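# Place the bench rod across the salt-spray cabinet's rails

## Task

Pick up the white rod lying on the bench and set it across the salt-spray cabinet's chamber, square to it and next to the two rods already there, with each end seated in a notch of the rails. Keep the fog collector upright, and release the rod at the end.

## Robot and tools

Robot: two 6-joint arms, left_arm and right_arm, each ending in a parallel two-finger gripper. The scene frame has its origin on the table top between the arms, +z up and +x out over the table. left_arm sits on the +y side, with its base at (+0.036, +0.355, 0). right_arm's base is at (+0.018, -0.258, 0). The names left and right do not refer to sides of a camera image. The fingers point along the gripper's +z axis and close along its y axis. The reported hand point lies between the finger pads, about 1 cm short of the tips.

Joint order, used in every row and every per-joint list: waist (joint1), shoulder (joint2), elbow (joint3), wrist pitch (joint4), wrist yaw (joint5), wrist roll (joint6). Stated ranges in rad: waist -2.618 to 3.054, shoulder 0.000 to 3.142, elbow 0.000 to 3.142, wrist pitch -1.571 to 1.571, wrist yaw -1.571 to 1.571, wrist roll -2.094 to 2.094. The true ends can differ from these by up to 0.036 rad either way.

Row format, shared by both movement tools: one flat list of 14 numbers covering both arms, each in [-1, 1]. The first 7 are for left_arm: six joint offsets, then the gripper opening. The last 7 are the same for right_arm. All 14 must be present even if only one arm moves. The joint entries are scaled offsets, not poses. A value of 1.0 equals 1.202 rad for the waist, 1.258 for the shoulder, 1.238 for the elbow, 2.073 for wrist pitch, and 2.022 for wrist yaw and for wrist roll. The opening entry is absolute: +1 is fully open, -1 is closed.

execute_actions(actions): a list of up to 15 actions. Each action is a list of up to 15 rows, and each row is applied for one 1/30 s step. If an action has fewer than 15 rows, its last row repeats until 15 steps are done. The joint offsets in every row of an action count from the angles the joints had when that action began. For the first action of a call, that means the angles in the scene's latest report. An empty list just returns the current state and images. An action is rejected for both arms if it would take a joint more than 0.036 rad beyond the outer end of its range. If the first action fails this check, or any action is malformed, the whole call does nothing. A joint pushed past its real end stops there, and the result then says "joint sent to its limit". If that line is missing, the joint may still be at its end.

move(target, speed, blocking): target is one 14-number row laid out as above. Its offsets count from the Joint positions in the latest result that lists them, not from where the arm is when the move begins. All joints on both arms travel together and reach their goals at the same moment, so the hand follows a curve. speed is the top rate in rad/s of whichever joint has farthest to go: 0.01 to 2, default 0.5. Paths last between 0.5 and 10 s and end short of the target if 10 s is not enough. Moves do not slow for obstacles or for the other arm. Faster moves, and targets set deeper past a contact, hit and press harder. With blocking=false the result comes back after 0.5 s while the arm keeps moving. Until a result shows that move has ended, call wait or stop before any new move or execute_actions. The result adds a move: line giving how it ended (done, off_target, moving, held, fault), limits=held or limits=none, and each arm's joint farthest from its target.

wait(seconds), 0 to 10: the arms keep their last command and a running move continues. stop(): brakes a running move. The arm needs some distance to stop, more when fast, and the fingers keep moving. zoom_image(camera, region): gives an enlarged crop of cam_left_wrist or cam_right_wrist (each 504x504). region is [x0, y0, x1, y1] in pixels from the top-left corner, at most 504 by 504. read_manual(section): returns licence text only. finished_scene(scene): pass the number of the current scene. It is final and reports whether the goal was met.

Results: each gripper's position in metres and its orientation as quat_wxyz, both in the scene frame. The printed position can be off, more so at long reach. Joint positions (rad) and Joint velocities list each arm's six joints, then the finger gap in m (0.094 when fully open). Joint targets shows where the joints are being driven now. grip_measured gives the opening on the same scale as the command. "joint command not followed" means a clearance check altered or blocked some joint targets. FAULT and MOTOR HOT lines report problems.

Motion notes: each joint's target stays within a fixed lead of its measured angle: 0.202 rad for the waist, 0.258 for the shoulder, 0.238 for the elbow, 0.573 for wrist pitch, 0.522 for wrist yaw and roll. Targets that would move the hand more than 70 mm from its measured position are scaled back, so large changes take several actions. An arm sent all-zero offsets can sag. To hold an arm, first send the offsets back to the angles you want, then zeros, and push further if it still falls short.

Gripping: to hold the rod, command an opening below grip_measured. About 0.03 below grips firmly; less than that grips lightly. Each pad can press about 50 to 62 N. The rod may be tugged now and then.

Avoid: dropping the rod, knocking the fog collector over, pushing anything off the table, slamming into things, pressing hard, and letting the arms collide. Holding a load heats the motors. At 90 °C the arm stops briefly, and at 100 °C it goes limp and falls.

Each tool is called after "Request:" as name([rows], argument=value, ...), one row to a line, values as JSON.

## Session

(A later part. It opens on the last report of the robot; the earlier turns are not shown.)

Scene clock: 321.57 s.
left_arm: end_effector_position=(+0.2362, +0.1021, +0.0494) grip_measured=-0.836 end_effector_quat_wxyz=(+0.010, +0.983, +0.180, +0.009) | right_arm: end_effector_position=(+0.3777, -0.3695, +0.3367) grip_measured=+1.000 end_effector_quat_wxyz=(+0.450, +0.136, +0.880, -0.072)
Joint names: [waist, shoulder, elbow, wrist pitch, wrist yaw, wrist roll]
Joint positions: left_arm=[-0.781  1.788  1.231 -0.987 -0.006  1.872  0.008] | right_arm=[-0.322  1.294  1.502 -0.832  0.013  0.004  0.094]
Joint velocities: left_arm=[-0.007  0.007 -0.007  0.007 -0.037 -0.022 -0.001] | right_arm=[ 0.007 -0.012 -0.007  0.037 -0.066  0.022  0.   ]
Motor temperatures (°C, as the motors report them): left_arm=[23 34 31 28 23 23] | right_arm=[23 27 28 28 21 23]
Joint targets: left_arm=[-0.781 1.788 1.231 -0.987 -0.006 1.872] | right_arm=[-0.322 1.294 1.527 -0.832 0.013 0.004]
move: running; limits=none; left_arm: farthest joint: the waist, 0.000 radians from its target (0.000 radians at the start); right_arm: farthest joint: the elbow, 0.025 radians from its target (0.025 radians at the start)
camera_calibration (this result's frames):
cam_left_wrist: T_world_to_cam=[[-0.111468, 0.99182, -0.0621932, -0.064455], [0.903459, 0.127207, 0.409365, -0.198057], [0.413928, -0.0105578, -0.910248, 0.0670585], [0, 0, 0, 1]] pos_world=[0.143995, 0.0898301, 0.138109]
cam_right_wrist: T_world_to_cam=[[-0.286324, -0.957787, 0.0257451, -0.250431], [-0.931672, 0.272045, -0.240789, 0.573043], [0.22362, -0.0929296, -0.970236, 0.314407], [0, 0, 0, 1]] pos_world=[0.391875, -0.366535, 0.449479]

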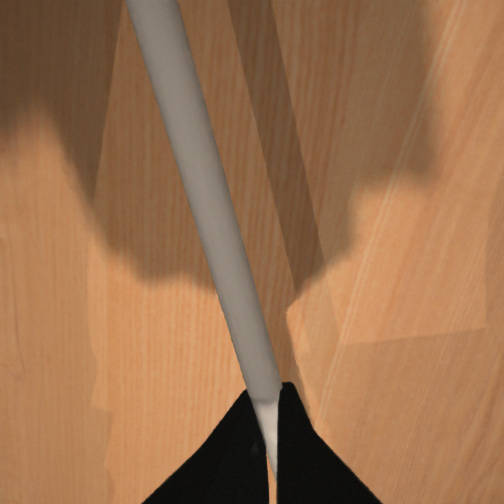

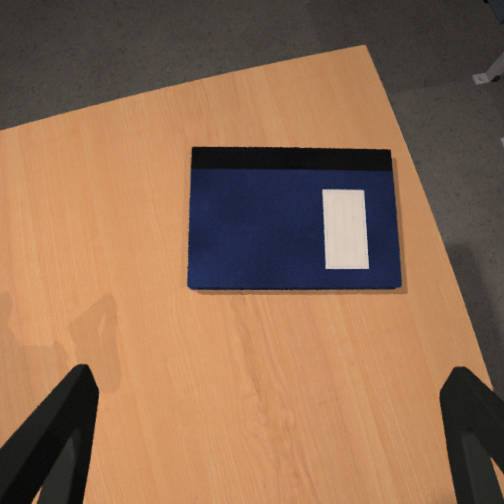

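Request:
wait(seconds=0)

Request:
move(target=[0.483,-0.226,0.456,-0.234,0.003,-0.149,-0.87, 0,0,0.02,0,0,0,1], speed=0.5)

Scene clock: 328.63 s.
left_arm: end_effector_position=(+0.2362, +0.1021, +0.0494) grip_measured=-0.836 end_effector_quat_wxyz=(+0.010, +0.983, +0.180, +0.009) | right_arm: end_effector_position=(+0.3777, -0.3695, +0.3367) grip_measured=+1.000 end_effector_quat_wxyz=(+0.450, +0.136, +0.880, -0.072)
Joint names: [waist, shoulder, elbow, wrist pitch, wrist yaw, wrist roll]
Joint positions: left_arm=[-0.781  1.788  1.231 -0.987 -0.006  1.872  0.008] | right_arm=[-0.322  1.294  1.502 -0.832  0.013  0.004  0.094]
Joint velocities: left_arm=[-0.002  0.002 -0.012 -0.037 -0.037  0.007  0.   ] | right_arm=[-0.007  0.002 -0.017  0.037 -0.051 -0.037  0.   ]
Motor temperatures (°C, as the motors report them): left_arm=[23 34 31 28 23 23] | right_arm=[23 27 28 28 21 23]
Joint targets: left_arm=[-0.781 1.788 1.231 -0.987 -0.006 1.872] | right_arm=[-0.322 1.294 1.527 -0.832 0.013 0.004]
earlier move: off_target (right_arm); limits=none; left_arm: farthest joint: the waist, 0.000 radians from its target (0.000 radians at the start); right_arm: farthest joint: the elbow, 0.025 radians from its target (0.025 radians at the start)
camera_calibration (this result's frames):
cam_left_wrist: T_world_to_cam=[[-0.111468, 0.99182, -0.0621932, -0.064455], [0.903459, 0.127207, 0.409365, -0.198057], [0.413928, -0.0105578, -0.910248, 0.0670585], [0, 0, 0, 1]] pos_world=[0.143995, 0.0898301, 0.138109]
cam_right_wrist: T_world_to_cam=[[-0.286324, -0.957787, 0.0257451, -0.250431], [-0.931672, 0.272045, -0.240789, 0.573043], [0.22362, -0.0929296, -0.970236, 0.314407], [0, 0, 0, 1]] pos_world=[0.391875, -0.366535, 0.449479]

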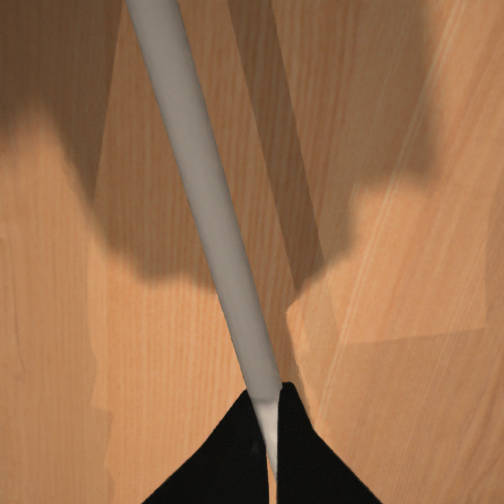

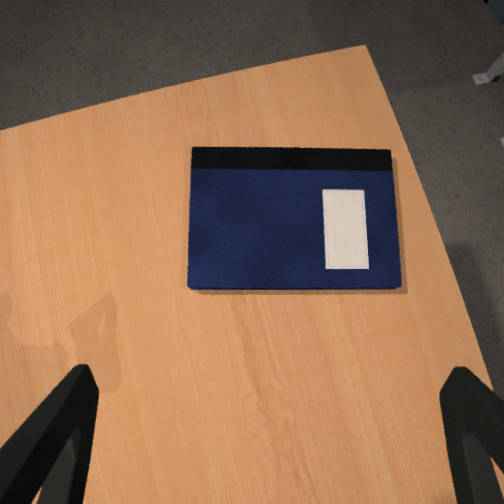

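Scene clock: 330.53 s.
left_arm: end_effector_position=(+0.3379, +0.2548, +0.2721) grip_measured=-0.836 end_effector_quat_wxyz=(+0.149, +0.801, +0.568, +0.113) | right_arm: end_effector_position=(+0.3777, -0.3695, +0.3367) grip_measured=+1.000 end_effector_quat_wxyz=(+0.450, +0.136, +0.880, -0.072)
Joint names: [waist, shoulder, elbow, wrist pitch, wrist yaw, wrist roll]
Joint positions: left_arm=[-0.203  1.518  1.778 -1.455 -0.01   1.582  0.008] | right_arm=[-0.322  1.294  1.502 -0.832  0.013  0.004  0.094]
Joint velocities: left_arm=[ 0.002 -0.007 -0.002 -0.022 -0.066  0.022 -0.   ] | right_arm=[-0.012 -0.007 -0.002 -0.007 -0.022 -0.007  0.   ]
Motor temperatures (°C, as the motors report them): left_arm=[23 34 31 28 23 23] | right_arm=[23 27 28 28 21 23]
Joint targets: left_arm=[-0.201 1.504 1.795 -1.472 -0.001 1.571] | right_arm=[-0.322 1.294 1.527 -0.832 0.013 0.004]
move: off_target (right_arm); limits=none; left_arm: farthest joint: the elbow, 0.017 radians from its target (0.565 radians at the start); right_arm: farthest joint: the elbow, 0.025 radians from its target (0.025 radians at the start)
camera_calibration (this result's frames):
cam_left_wrist: T_world_to_cam=[[-0.752383, 0.529067, -0.392437, 0.233554], [0.341981, 0.822898, 0.453748, -0.400185], [0.562999, 0.207186, -0.800066, 0.0934905], [0, 0, 0, 1]] pos_world=[0.259943, 0.186376, 0.348037]
cam_right_wrist: T_world_to_cam=[[-0.286324, -0.957787, 0.0257451, -0.250431], [-0.931672, 0.272045, -0.240789, 0.573043], [0.22362, -0.0929296, -0.970236, 0.314407], [0, 0, 0, 1]] pos_world=[0.391875, -0.366535, 0.449479]

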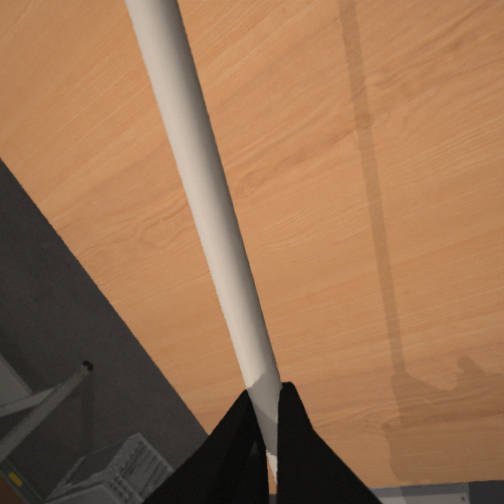

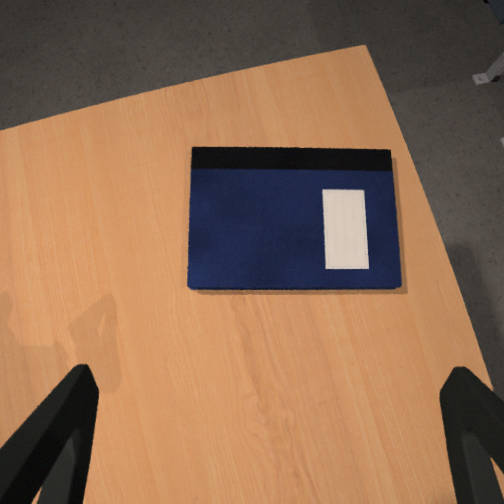

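Request:
move(target=[0.99,-0.011,0.014,-0.008,0.004,-0.005,-0.87, 0,0,0.02,0,0,0,1], speed=0.6)

Scene clock: 349.97 s.
left_arm: end_effector_position=(+0.2411, +0.5981, +0.2720) grip_measured=-0.836 end_effector_quat_wxyz=(+0.058, +0.346, +0.919, +0.177) | right_arm: end_effector_position=(+0.3777, -0.3695, +0.3367) grip_measured=+1.000 end_effector_quat_wxyz=(+0.450, +0.136, +0.880, -0.072)
Joint names: [waist, shoulder, elbow, wrist pitch, wrist yaw, wrist roll]
Joint positions: left_arm=[ 0.984  1.518  1.778 -1.456 -0.012  1.581  0.008] | right_arm=[-0.322  1.294  1.502 -0.832  0.013  0.004  0.094]
Joint velocities: left_arm=[ 0.002 -0.017  0.007  0.007  0.022  0.066 -0.   ] | right_arm=[ 0.002 -0.007  0.002 -0.007  0.022  0.007  0.   ]
Motor temperatures (°C, as the motors report them): left_arm=[23 33 32 28 23 23] | right_arm=[23 27 28 28 21 23]
Joint targets: left_arm=[0.987 1.504 1.796 -1.472 -0.001 1.571] | right_arm=[-0.322 1.294 1.527 -0.832 0.013 0.004]
move: off_target (right_arm); limits=none; left_arm: farthest joint: the elbow, 0.017 radians from its target (0.017 radians at the start); right_arm: farthest joint: the elbow, 0.025 radians from its target (0.025 radians at the start)
camera_calibration (this result's frames):
cam_left_wrist: T_world_to_cam=[[-0.772229, -0.500623, -0.391203, 0.599444], [-0.635146, 0.623666, 0.455664, -0.29528], [0.0158644, 0.600348, -0.799582, -0.0265627], [0, 0, 0, 1]] pos_world=[0.275783, 0.500198, 0.347813]
cam_right_wrist: T_world_to_cam=[[-0.286324, -0.957787, 0.0257451, -0.250431], [-0.931672, 0.272045, -0.240789, 0.573043], [0.22362, -0.0929296, -0.970236, 0.314407], [0, 0, 0, 1]] pos_world=[0.391875, -0.366535, 0.449479]

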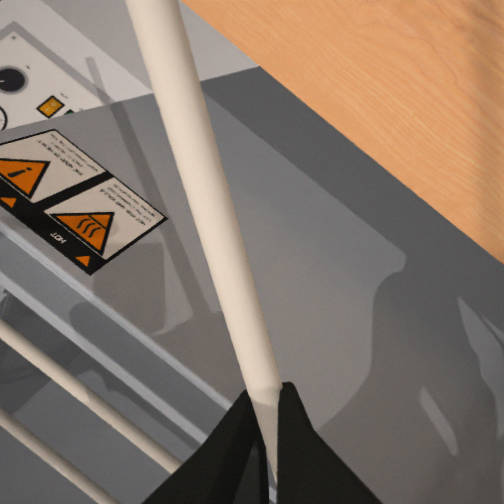

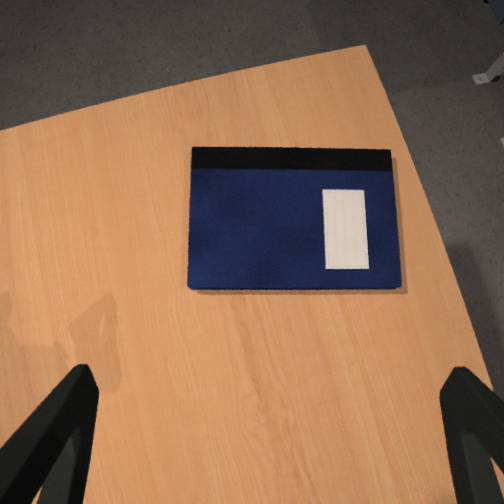

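Request:
move(target=[0.411,0.461,0.469,0.103,-0.063,-0.108,-0.87, 0.99,0.463,0.265,0.5,0,0,1], speed=0.5)

Scene clock: 391.23 s.
left_arm: end_effector_position=(+0.1205, +0.8531, +0.2551) grip_measured=-0.835 end_effector_quat_wxyz=(-0.008, -0.008, +0.959, +0.282) | right_arm: end_effector_position=(+0.3897, +0.2096, +0.4331) grip_measured=+1.000 end_effector_quat_wxyz=(+0.668, -0.287, +0.607, +0.321)
Joint names: [waist, shoulder, elbow, wrist pitch, wrist yaw, wrist roll]
Joint positions: left_arm=[ 1.477  2.089  2.33  -1.255 -0.137  1.375  0.008] | right_arm=[0.874 1.884 1.799 0.182 0.011 0.004 0.094]
Joint velocities: left_arm=[-0.012  0.012  0.012  0.007 -0.051  0.007 -0.001] | right_arm=[ 0.002  0.022  0.002  0.066 -0.081  0.095  0.   ]
Motor temperatures (°C, as the motors report them): left_arm=[23 33 33 28 23 23] | right_arm=[23 27 28 29 21 23]
Joint targets: left_arm=[1.478 2.098 2.359 -1.242 -0.140 1.362] | right_arm=[0.867 1.877 1.830 0.205 0.013 0.004]
move: off_target (left_arm, right_arm); limits=none; left_arm: farthest joint: the elbow, 0.029 radians from its target (0.580 radians at the start); right_arm: farthest joint: the elbow, 0.031 radians from its target (0.328 radians at the start)
camera_calibration (this result's frames):
cam_left_wrist: T_world_to_cam=[[-0.23815, -0.795387, -0.557355, 0.856856], [-0.889509, -0.0517824, 0.453973, 0.0840711], [-0.389945, 0.603886, -0.695172, -0.172029], [0, 0, 0, 1]] pos_world=[0.211761, 0.789771, 0.319817]
cam_right_wrist: T_world_to_cam=[[0.77649, -0.62971, 0.0229875, -0.176551], [-0.344065, -0.454261, -0.821746, 0.624709], [0.527904, 0.630168, -0.56939, 0.0153198], [0, 0, 0, 1]] pos_world=[0.343943, 0.162951, 0.526134]

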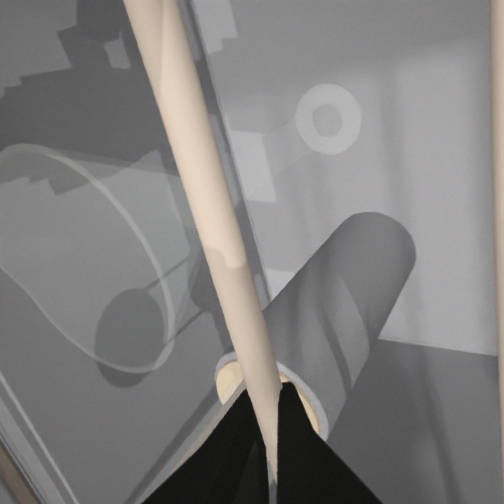

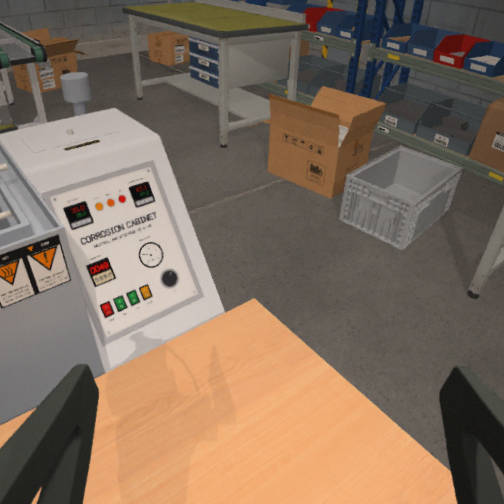

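Request:
move(target=[0.057,0.007,0.023,0.006,0.027,0.033,-0.87, 0.176,-0.005,0.035,0.015,0,0,1], speed=0.3)

Scene clock: 432.33 s.
left_arm: end_effector_position=(+0.0958, +0.8569, +0.2545) grip_measured=-0.835 end_effector_quat_wxyz=(-0.008, -0.001, +0.960, +0.278) | right_arm: end_effector_position=(+0.2822, +0.2761, +0.4444) grip_measured=+1.000 end_effector_quat_wxyz=(+0.638, -0.344, +0.564, +0.395)
Joint names: [waist, shoulder, elbow, wrist pitch, wrist yaw, wrist roll]
Joint positions: left_arm=[ 1.54   2.089  2.33  -1.255 -0.1    1.44   0.008] | right_arm=[1.086 1.884 1.817 0.194 0.011 0.004 0.094]
Joint velocities: left_arm=[-0.012 -0.017 -0.007 -0.007 -0.007  0.11  -0.001] | right_arm=[-0.007 -0.012  0.012 -0.022 -0.037 -0.051  0.   ]
Motor temperatures (°C, as the motors report them): left_arm=[23 38 34 30 23 23] | right_arm=[23 30 29 30 21 23]
Joint targets: left_arm=[1.545 2.098 2.358 -1.243 -0.083 1.442] | right_arm=[1.085 1.878 1.843 0.214 0.011 0.004]
move: off_target (left_arm, right_arm); limits=none; left_arm: farthest joint: the elbow, 0.028 radians from its target (0.028 radians at the start); right_arm: farthest joint: the elbow, 0.026 radians from its target (0.043 radians at the start)
camera_calibration (this result's frames):
cam_left_wrist: T_world_to_cam=[[-0.250003, -0.796357, -0.550739, 0.853839], [-0.888279, -0.0377095, 0.457753, 0.0494523], [-0.385303, 0.60365, -0.69796, -0.183907], [0, 0, 0, 1]] pos_world=[0.18653, 0.792841, 0.319247]
cam_right_wrist: T_world_to_cam=[[0.891363, -0.452723, 0.0226589, -0.132564], [-0.230227, -0.495219, -0.837708, 0.613529], [0.390471, 0.741485, -0.545649, 0.0341175], [0, 0, 0, 1]] pos_world=[0.246091, 0.218519, 0.535578]

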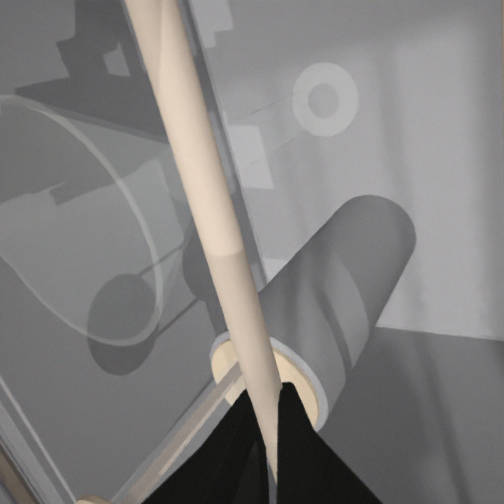

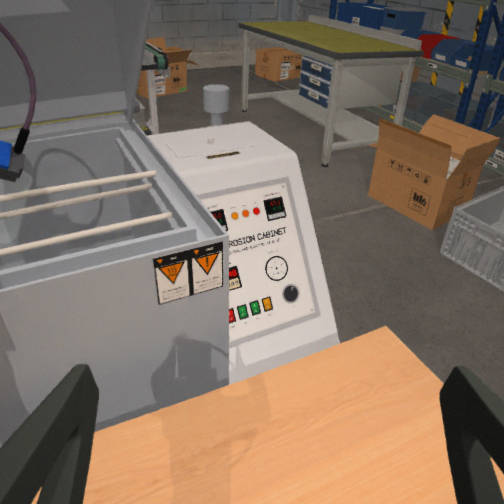

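Request:
zoom_image(camera="cam_right_wrist", region=[0,120,240,300])

Region (0, 120, 240, 300) of cam_right_wrist's 504x504 image, scaled by 2.100, with more detail than that image has; it fills the top 378 rows of this view, and the rest is white.

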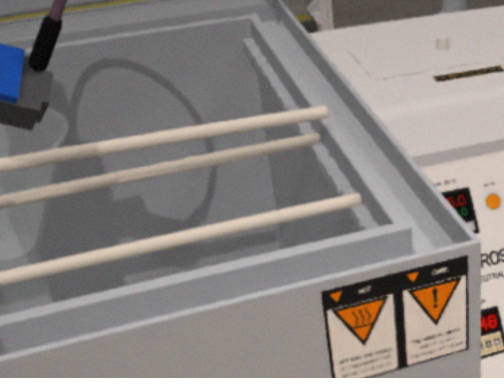

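Request:
move(target=[-0.015,0.0286,-0.061,0.027,0.017,-0.016,-0.87, 0,-0.005,0.02,0.008,0,0,1], speed=0.15)

Request:
zoom_image(camera="cam_right_wrist", region=[0,140,200,270])

Scene clock: 483.10 s.
left_arm: end_effector_position=(+0.1061, +0.8613, +0.2222) grip_measured=-0.835 end_effector_quat_wxyz=(+0.003, -0.002, +0.967, +0.253) | right_arm: end_effector_position=(+0.2822, +0.2761, +0.4444) grip_measured=+1.000 end_effector_quat_wxyz=(+0.638, -0.344, +0.564, +0.395)
Joint names: [waist, shoulder, elbow, wrist pitch, wrist yaw, wrist roll]
Joint positions: left_arm=[ 1.529  2.117  2.262 -1.21  -0.077  1.418  0.008] | right_arm=[1.086 1.884 1.817 0.194 0.011 0.004 0.094]
Joint velocities: left_arm=[-0.022 -0.022 -0.012 -0.037  0.051 -0.022  0.001] | right_arm=[-0.002  0.002  0.002  0.007 -0.007 -0.022  0.   ]
Motor temperatures (°C, as the motors report them): left_arm=[23 39 34 31 23 23] | right_arm=[23 31 29 30 21 23]
Joint targets: left_arm=[1.522 2.125 2.254 -1.199 -0.066 1.408] | right_arm=[1.086 1.878 1.841 0.210 0.011 0.004]
move: off_target (right_arm); limits=none; left_arm: farthest joint: the wrist yaw, 0.012 radians from its target (0.034 radians at the start); right_arm: farthest joint: the elbow, 0.025 radians from its target (0.025 radians at the start)
camera_calibration (this result's frames):
cam_left_wrist: T_world_to_cam=[[-0.240968, -0.823565, -0.513493, 0.856398], [-0.898308, -0.0110219, 0.439228, 0.0557124], [-0.367392, 0.567115, -0.737159, -0.166883], [0, 0, 0, 1]] pos_world=[0.195099, 0.800555, 0.292264]
cam_right_wrist: T_world_to_cam=[[0.891363, -0.452723, 0.0226589, -0.132564], [-0.230227, -0.495219, -0.837708, 0.613529], [0.390471, 0.741485, -0.545649, 0.0341175], [0, 0, 0, 1]] pos_world=[0.246091, 0.218519, 0.535578]

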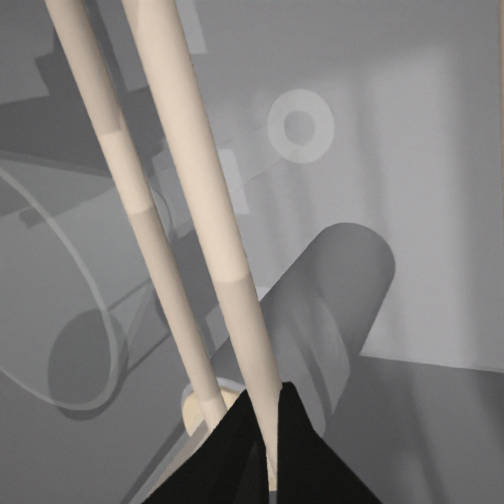

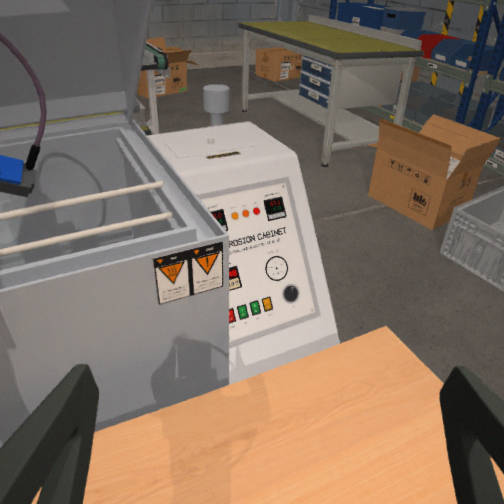

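Region (0, 140, 200, 270) of cam_right_wrist's 504x504 image, scaled by 2.520, with more detail than that image has; it fills the top 328 rows of this view, and the rest is white.

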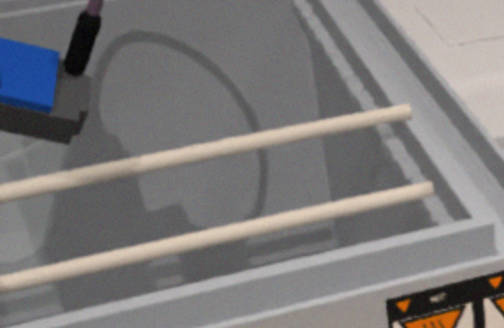

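Request:
move(target=[0.014,0.006,-0.006,0.005,0.005,-0.009,-0.87, 0,-0.005,0.02,0.008,0,0,1], speed=0.1)

Request:
zoom_image(camera="cam_right_wrist", region=[100,150,200,230])

Scene clock: 526.93 s.
left_arm: end_effector_position=(+0.1013, +0.8621, +0.2223) grip_measured=-0.835 end_effector_quat_wxyz=(+0.003, -0.010, +0.967, +0.253) | right_arm: end_effector_position=(+0.2822, +0.2761, +0.4444) grip_measured=+1.000 end_effector_quat_wxyz=(+0.638, -0.344, +0.564, +0.395)
Joint names: [waist, shoulder, elbow, wrist pitch, wrist yaw, wrist roll]
Joint positions: left_arm=[ 1.538  2.117  2.262 -1.209 -0.077  1.411  0.008] | right_arm=[1.086 1.884 1.817 0.194 0.011 0.004 0.094]
Joint velocities: left_arm=[ 0.007 -0.002 -0.022  0.007 -0.007 -0.139 -0.   ] | right_arm=[ 0.007 -0.012  0.007  0.037  0.037  0.022  0.   ]
Motor temperatures (°C, as the motors report them): left_arm=[23 41 32 30 23 23] | right_arm=[23 31 29 31 21 23]
Joint targets: left_arm=[1.546 2.124 2.255 -1.199 -0.068 1.400] | right_arm=[1.086 1.878 1.841 0.210 0.011 0.004]
move: off_target (right_arm); limits=none; left_arm: farthest joint: the wrist roll, 0.012 radians from its target (0.018 radians at the start); right_arm: farthest joint: the elbow, 0.025 radians from its target (0.025 radians at the start)
camera_calibration (this result's frames):
cam_left_wrist: T_world_to_cam=[[-0.226365, -0.826812, -0.514918, 0.857594], [-0.899553, -0.0252995, 0.436079, 0.0644997], [-0.373583, 0.561909, -0.738034, -0.163733], [0, 0, 0, 1]] pos_world=[0.190982, 0.802704, 0.292623]
cam_right_wrist: T_world_to_cam=[[0.891363, -0.452723, 0.0226589, -0.132564], [-0.230227, -0.495219, -0.837708, 0.613529], [0.390471, 0.741485, -0.545649, 0.0341175], [0, 0, 0, 1]] pos_world=[0.246091, 0.218519, 0.535578]

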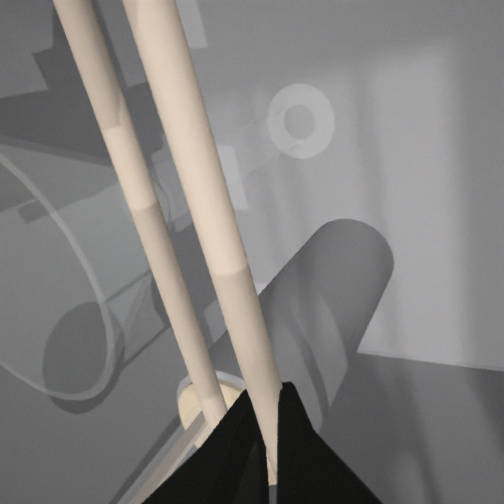

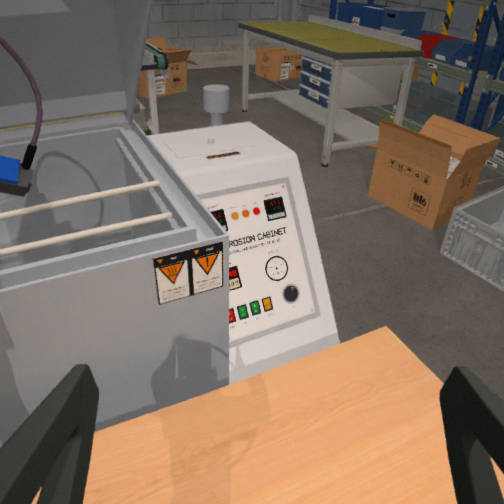

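Region (100, 150, 200, 230) of cam_right_wrist's 504x504 image, scaled by 5.040, with more detail than that image has; it fills the top 403 rows of this view, and the rest is white.

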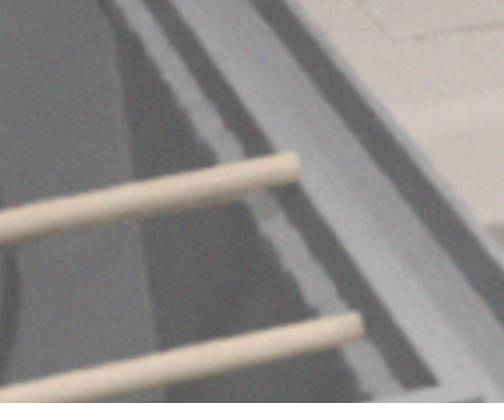

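Request:
move(target=[0.006,0.006,-0.0544,0.0214,0.005,-0.005,-0.87, 0,-0.005,0.02,0.008,0,0,1], speed=0.08)

Request:
zoom_image(camera="cam_right_wrist", region=[100,150,200,230])

Scene clock: 537.33 s.
left_arm: end_effector_position=(+0.1022, +0.8670, +0.2137) grip_measured=-0.835 end_effector_quat_wxyz=(+0.004, -0.012, +0.966, +0.256) | right_arm: end_effector_position=(+0.2822, +0.2761, +0.4444) grip_measured=+1.000 end_effector_quat_wxyz=(+0.638, -0.344, +0.564, +0.395)
Joint names: [waist, shoulder, elbow, wrist pitch, wrist yaw, wrist roll]
Joint positions: left_arm=[ 1.538  2.117  2.222 -1.163 -0.076  1.408  0.008] | right_arm=[1.086 1.884 1.817 0.194 0.011 0.004 0.094]
Joint velocities: left_arm=[-0.012 -0.012  0.012 -0.066 -0.007 -0.022 -0.001] | right_arm=[ 0.002 -0.007 -0.012 -0.037  0.022 -0.022  0.   ]
Motor temperatures (°C, as the motors report them): left_arm=[23 41 32 30 23 23] | right_arm=[23 31 29 31 21 23]
Joint targets: left_arm=[1.546 2.124 2.195 -1.165 -0.067 1.401] | right_arm=[1.086 1.878 1.841 0.210 0.011 0.004]
move: off_target (left_arm, right_arm); limits=none; left_arm: farthest joint: the elbow, 0.028 radians from its target (0.067 radians at the start); right_arm: farthest joint: the elbow, 0.025 radians from its target (0.025 radians at the start)
camera_calibration (this result's frames):
cam_left_wrist: T_world_to_cam=[[-0.222445, -0.824123, -0.520903, 0.855997], [-0.901092, -0.0301979, 0.432576, 0.074402], [-0.372226, 0.565606, -0.735893, -0.176246], [0, 0, 0, 1]] pos_world=[0.191852, 0.807379, 0.284009]
cam_right_wrist: T_world_to_cam=[[0.891363, -0.452723, 0.0226589, -0.132564], [-0.230227, -0.495219, -0.837708, 0.613529], [0.390471, 0.741485, -0.545649, 0.0341175], [0, 0, 0, 1]] pos_world=[0.246091, 0.218519, 0.535578]

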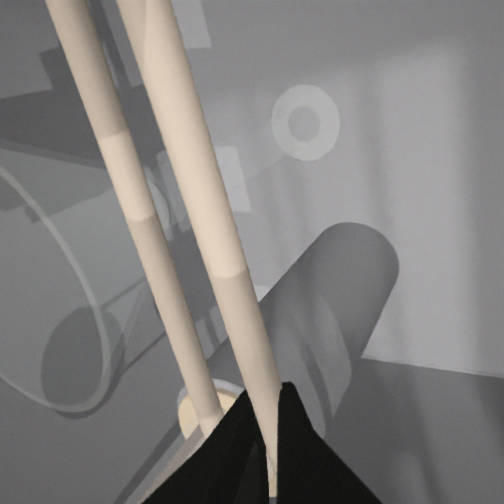

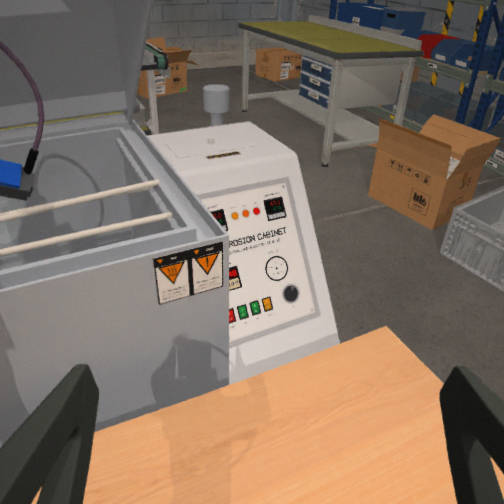

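Region (100, 150, 200, 230) of cam_right_wrist's 504x504 image, scaled by 5.040, with more detail than that image has; it fills the top 403 rows of this view, and the rest is white.

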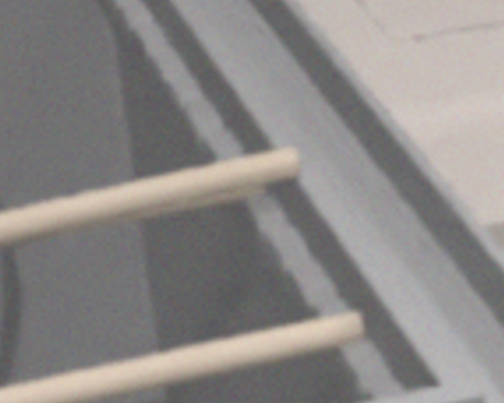

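Request:
move(target=[0.006,0.006,0.04,-0.014,0.005,-0.004,-0.87, 0,-0.005,0.02,0.008,0,0,1], speed=0.08)

Request:
zoom_image(camera="cam_right_wrist", region=[0,140,200,270])

Scene clock: 565.53 s.
left_arm: end_effector_position=(+0.1024, +0.8676, +0.2210) grip_measured=-0.835 end_effector_quat_wxyz=(+0.005, -0.012, +0.965, +0.262) | right_arm: end_effector_position=(+0.2822, +0.2761, +0.4444) grip_measured=+1.000 end_effector_quat_wxyz=(+0.638, -0.344, +0.564, +0.395)
Joint names: [waist, shoulder, elbow, wrist pitch, wrist yaw, wrist roll]
Joint positions: left_arm=[ 1.538  2.117  2.247 -1.175 -0.076  1.408  0.008] | right_arm=[1.086 1.884 1.817 0.194 0.011 0.004 0.094]
Joint velocities: left_arm=[ 0.017  0.022  0.002 -0.081 -0.022 -0.11   0.   ] | right_arm=[ 0.007  0.007  0.002 -0.007 -0.037 -0.022  0.   ]
Motor temperatures (°C, as the motors report them): left_arm=[23 42 31 30 23 23] | right_arm=[23 32 29 31 21 23]
Joint targets: left_arm=[1.546 2.124 2.272 -1.192 -0.066 1.400] | right_arm=[1.086 1.878 1.841 0.210 0.011 0.004]
move: off_target (left_arm, right_arm); limits=none; left_arm: farthest joint: the elbow, 0.025 radians from its target (0.049 radians at the start); right_arm: farthest joint: the elbow, 0.025 radians from its target (0.025 radians at the start)
camera_calibration (this result's frames):
cam_left_wrist: T_world_to_cam=[[-0.221015, -0.817639, -0.531619, 0.856882], [-0.902164, -0.0356632, 0.429917, 0.0768333], [-0.370476, 0.574625, -0.729763, -0.180471], [0, 0, 0, 1]] pos_world=[0.19184, 0.807063, 0.290801]
cam_right_wrist: T_world_to_cam=[[0.891363, -0.452723, 0.0226589, -0.132564], [-0.230227, -0.495219, -0.837708, 0.613529], [0.390471, 0.741485, -0.545649, 0.0341175], [0, 0, 0, 1]] pos_world=[0.246091, 0.218519, 0.535578]

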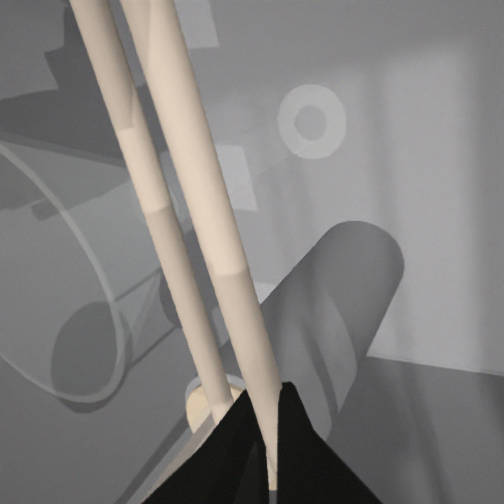

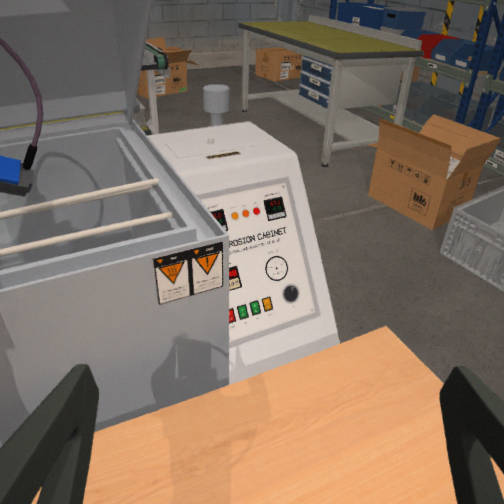

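Region (0, 140, 200, 270) of cam_right_wrist's 504x504 image, scaled by 2.520, with more detail than that image has; it fills the top 328 rows of this view, and the rest is white.

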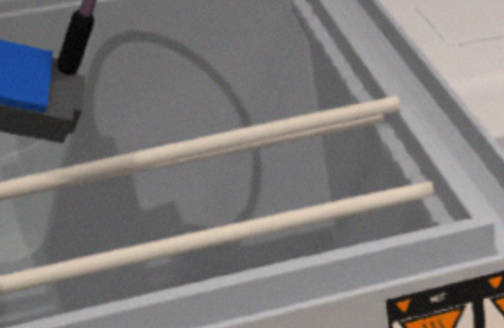

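Request:
zoom_image(camera="cam_right_wrist", region=[125,160,195,225])

Region (125, 160, 195, 225) of cam_right_wrist's 504x504 image, scaled by 7.200, with more detail than that image has; it fills the top 468 rows of this view, and the rest is white.

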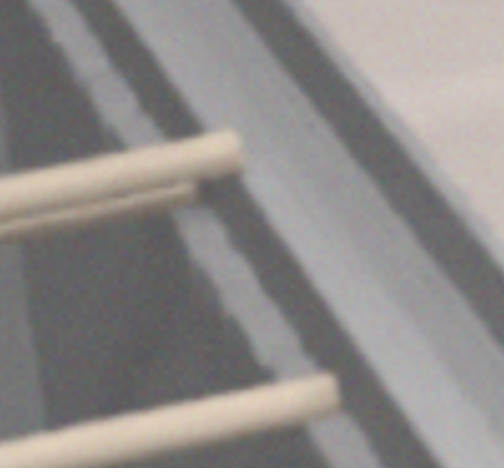

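Request:
zoom_image(camera="cam_left_wrist", region=[50,0,300,250])

Region (50, 0, 300, 250) of cam_left_wrist's 504x504 image, scaled by 2.016, with more detail than that image has.

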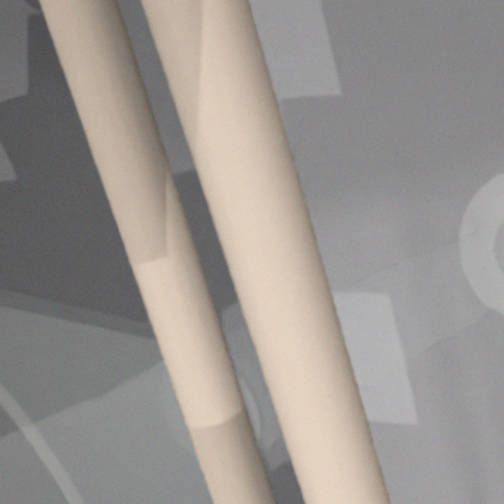

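Request:
move(target=[0.006,0.006,0.02,-0.0193,-0.015,0.010,-0.87, 0,-0.005,0.02,0.008,0,0,1], speed=0.08)

Request:
zoom_image(camera="cam_right_wrist", region=[0,140,200,270])

Scene clock: 633.40 s.
left_arm: end_effector_position=(+0.0968, +0.8625, +0.2182) grip_measured=-0.835 end_effector_quat_wxyz=(-0.012, -0.007, +0.968, +0.252) | right_arm: end_effector_position=(+0.2822, +0.2761, +0.4444) grip_measured=+1.000 end_effector_quat_wxyz=(+0.638, -0.344, +0.564, +0.395)
Joint names: [waist, shoulder, elbow, wrist pitch, wrist yaw, wrist roll]
Joint positions: left_arm=[ 1.538  2.117  2.247 -1.201 -0.103  1.426  0.008] | right_arm=[1.086 1.884 1.817 0.194 0.011 0.004 0.094]
Joint velocities: left_arm=[ 0.002  0.012  0.012 -0.066 -0.007  0.051 -0.001] | right_arm=[-0.007  0.002 -0.002  0.007 -0.066 -0.051  0.   ]
Motor temperatures (°C, as the motors report them): left_arm=[23 43 35 29 23 23] | right_arm=[23 32 30 31 21 23]
Joint targets: left_arm=[1.546 2.124 2.272 -1.215 -0.106 1.428] | right_arm=[1.086 1.878 1.841 0.210 0.011 0.004]
move: off_target (left_arm, right_arm); limits=none; left_arm: farthest joint: the elbow, 0.025 radians from its target (0.025 radians at the start); right_arm: farthest joint: the elbow, 0.025 radians from its target (0.025 radians at the start)
camera_calibration (this result's frames):
cam_left_wrist: T_world_to_cam=[[-0.241705, -0.82875, -0.50473, 0.855706], [-0.886155, -0.0234074, 0.462797, 0.0535138], [-0.395357, 0.559129, -0.728744, -0.166144], [0, 0, 0, 1]] pos_world=[0.188564, 0.803315, 0.286058]
cam_right_wrist: T_world_to_cam=[[0.891363, -0.452723, 0.0226589, -0.132564], [-0.230227, -0.495219, -0.837708, 0.613529], [0.390471, 0.741485, -0.545649, 0.0341175], [0, 0, 0, 1]] pos_world=[0.246091, 0.218519, 0.535578]

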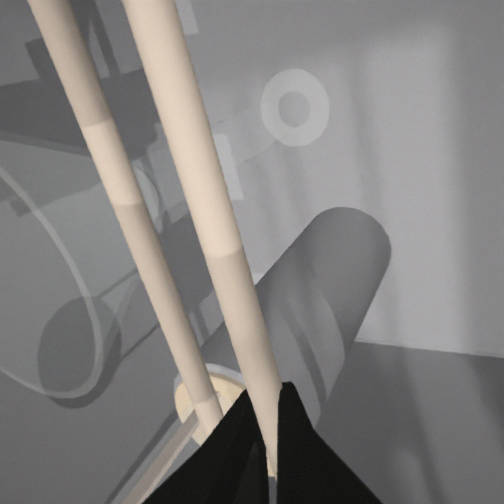

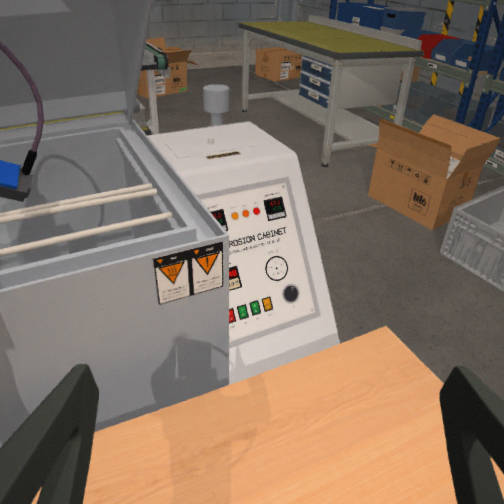

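Region (0, 140, 200, 270) of cam_right_wrist's 504x504 image, scaled by 2.520, with more detail than that image has; it fills the top 328 rows of this view, and the rest is white.

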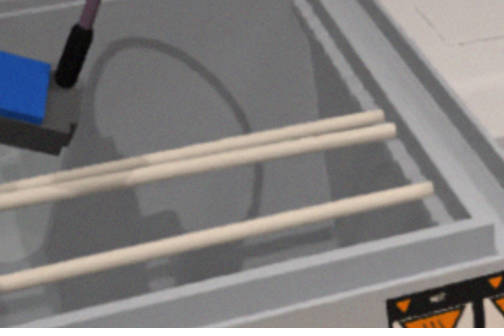

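Request:
move(target=[0.006,0.006,0.02,-0.007,0.013,-0.009,-0.87, 0,-0.005,0.02,0.008,0,0,1], speed=0.08)

Request:
zoom_image(camera="cam_right_wrist", region=[100,150,200,230])

Scene clock: 650.03 s.
left_arm: end_effector_position=(+0.0979, +0.8623, +0.2181) grip_measured=-0.835 end_effector_quat_wxyz=(-0.008, -0.008, +0.968, +0.251) | right_arm: end_effector_position=(+0.2822, +0.2761, +0.4444) grip_measured=+1.000 end_effector_quat_wxyz=(+0.638, -0.344, +0.564, +0.395)
Joint names: [waist, shoulder, elbow, wrist pitch, wrist yaw, wrist roll]
Joint positions: left_arm=[ 1.538  2.117  2.247 -1.201 -0.096  1.421  0.008] | right_arm=[1.086 1.884 1.817 0.194 0.011 0.004 0.094]
Joint velocities: left_arm=[-0.022 -0.007  0.017  0.037 -0.007  0.022  0.   ] | right_arm=[-0.007  0.007  0.002 -0.022 -0.007 -0.095  0.   ]
Motor temperatures (°C, as the motors report them): left_arm=[23 43 35 29 23 23] | right_arm=[23 32 30 31 21 23]
Joint targets: left_arm=[1.546 2.124 2.272 -1.215 -0.076 1.407] | right_arm=[1.086 1.878 1.841 0.210 0.011 0.004]
move: off_target (left_arm, right_arm); limits=none; left_arm: farthest joint: the elbow, 0.025 radians from its target (0.025 radians at the start); right_arm: farthest joint: the elbow, 0.025 radians from its target (0.025 radians at the start)
camera_calibration (this result's frames):
cam_left_wrist: T_world_to_cam=[[-0.237402, -0.829477, -0.505577, 0.856123], [-0.889635, -0.0233632, 0.456074, 0.0563477], [-0.390115, 0.558052, -0.732386, -0.164476], [0, 0, 0, 1]] pos_world=[0.189209, 0.803237, 0.286677]
cam_right_wrist: T_world_to_cam=[[0.891363, -0.452723, 0.0226589, -0.132564], [-0.230227, -0.495219, -0.837708, 0.613529], [0.390471, 0.741485, -0.545649, 0.0341175], [0, 0, 0, 1]] pos_world=[0.246091, 0.218519, 0.535578]

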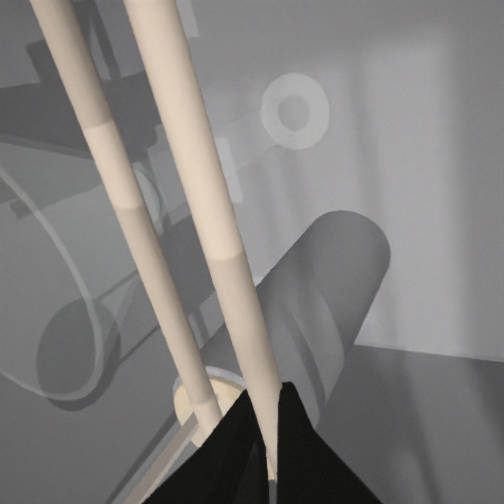

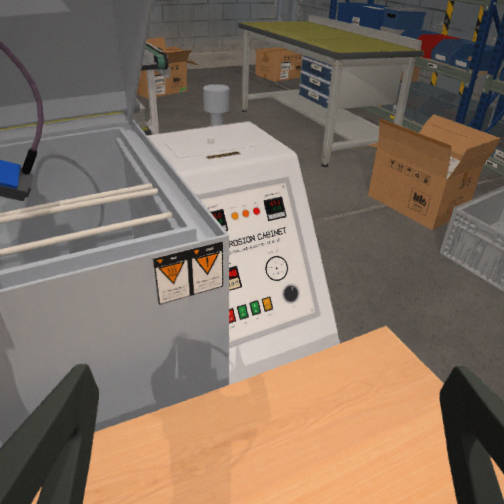

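Region (100, 150, 200, 230) of cam_right_wrist's 504x504 image, scaled by 5.040, with more detail than that image has; it fills the top 403 rows of this view, and the rest is white.

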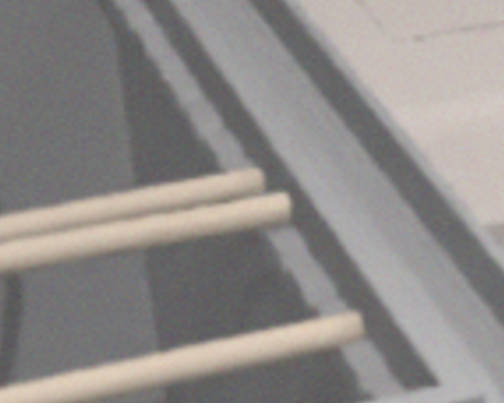

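Request:
move(target=[0.006,0.006,-0.042,0.0125,0.015,-0.007,-0.87, 0,-0.005,0.02,0.008,0,0,1], speed=0.08)

Request:
zoom_image(camera="cam_right_wrist", region=[0,140,200,270])

Scene clock: 659.17 s.
left_arm: end_effector_position=(+0.1003, +0.8597, +0.2045) grip_measured=-0.835 end_effector_quat_wxyz=(-0.003, -0.007, +0.972, +0.237) | right_arm: end_effector_position=(+0.2822, +0.2761, +0.4444) grip_measured=+1.000 end_effector_quat_wxyz=(+0.638, -0.344, +0.564, +0.395)
Joint names: [waist, shoulder, elbow, wrist pitch, wrist yaw, wrist roll]
Joint positions: left_arm=[ 1.538  2.117  2.204 -1.186 -0.081  1.417  0.008] | right_arm=[1.086 1.884 1.817 0.194 0.011 0.004 0.094]
Joint velocities: left_arm=[ 0.012 -0.002 -0.007 -0.051  0.037 -0.022 -0.001] | right_arm=[-0.017 -0.012 -0.002  0.022  0.037 -0.022  0.   ]
Motor temperatures (°C, as the motors report them): left_arm=[23 44 35 29 23 23] | right_arm=[23 32 30 31 21 23]
Joint targets: left_arm=[1.546 2.124 2.195 -1.176 -0.066 1.407] | right_arm=[1.086 1.878 1.841 0.210 0.011 0.004]
move: off_target (right_arm); limits=none; left_arm: farthest joint: the wrist yaw, 0.015 radians from its target (0.030 radians at the start); right_arm: farthest joint: the elbow, 0.025 radians from its target (0.025 radians at the start)
camera_calibration (this result's frames):
cam_left_wrist: T_world_to_cam=[[-0.234829, -0.843107, -0.483763, 0.854661], [-0.894651, -0.00713009, 0.44671, 0.0529812], [-0.380073, 0.537699, -0.752612, -0.151374], [0, 0, 0, 1]] pos_world=[0.190566, 0.802342, 0.27586]
cam_right_wrist: T_world_to_cam=[[0.891363, -0.452723, 0.0226589, -0.132564], [-0.230227, -0.495219, -0.837708, 0.613529], [0.390471, 0.741485, -0.545649, 0.0341175], [0, 0, 0, 1]] pos_world=[0.246091, 0.218519, 0.535578]

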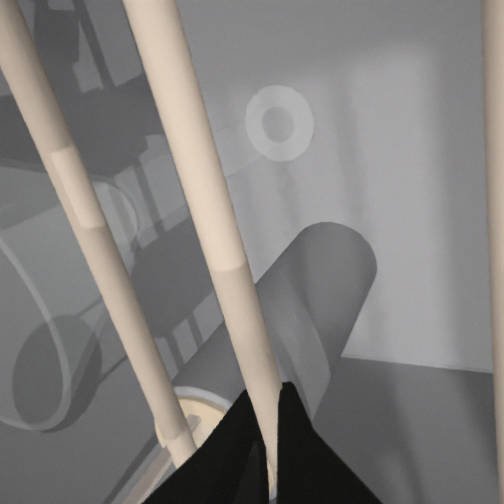

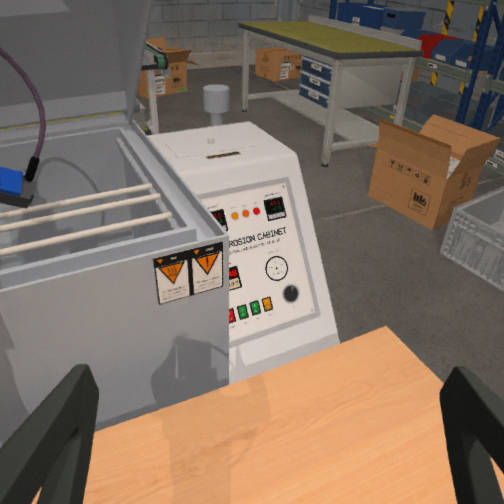

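Region (0, 140, 200, 270) of cam_right_wrist's 504x504 image, scaled by 2.520, with more detail than that image has; it fills the top 328 rows of this view, and the rest is white.

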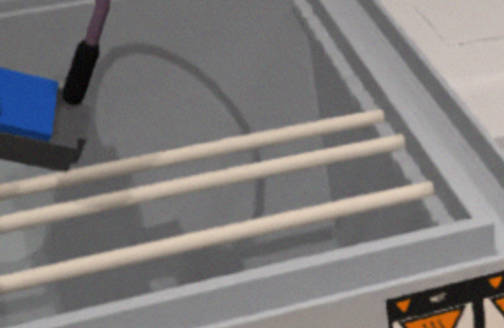

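Request:
zoom_image(camera="cam_left_wrist", region=[0,150,504,350])

Request:
zoom_image(camera="cam_right_wrist", region=[120,165,190,225])

Region (0, 150, 504, 350) of cam_left_wrist's 504x504 image, scaled by 1.000; it fills the top 200 rows of this view, and the rest is white.

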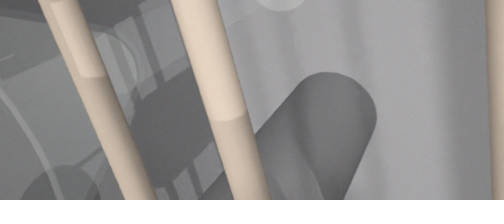

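Region (120, 165, 190, 225) of cam_right_wrist's 504x504 image, scaled by 7.200, with more detail than that image has; it fills the top 432 rows of this view, and the rest is white.

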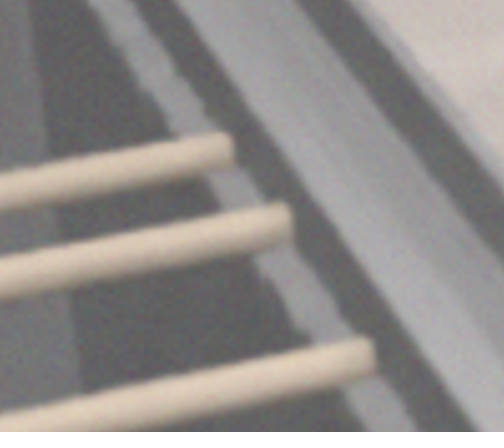

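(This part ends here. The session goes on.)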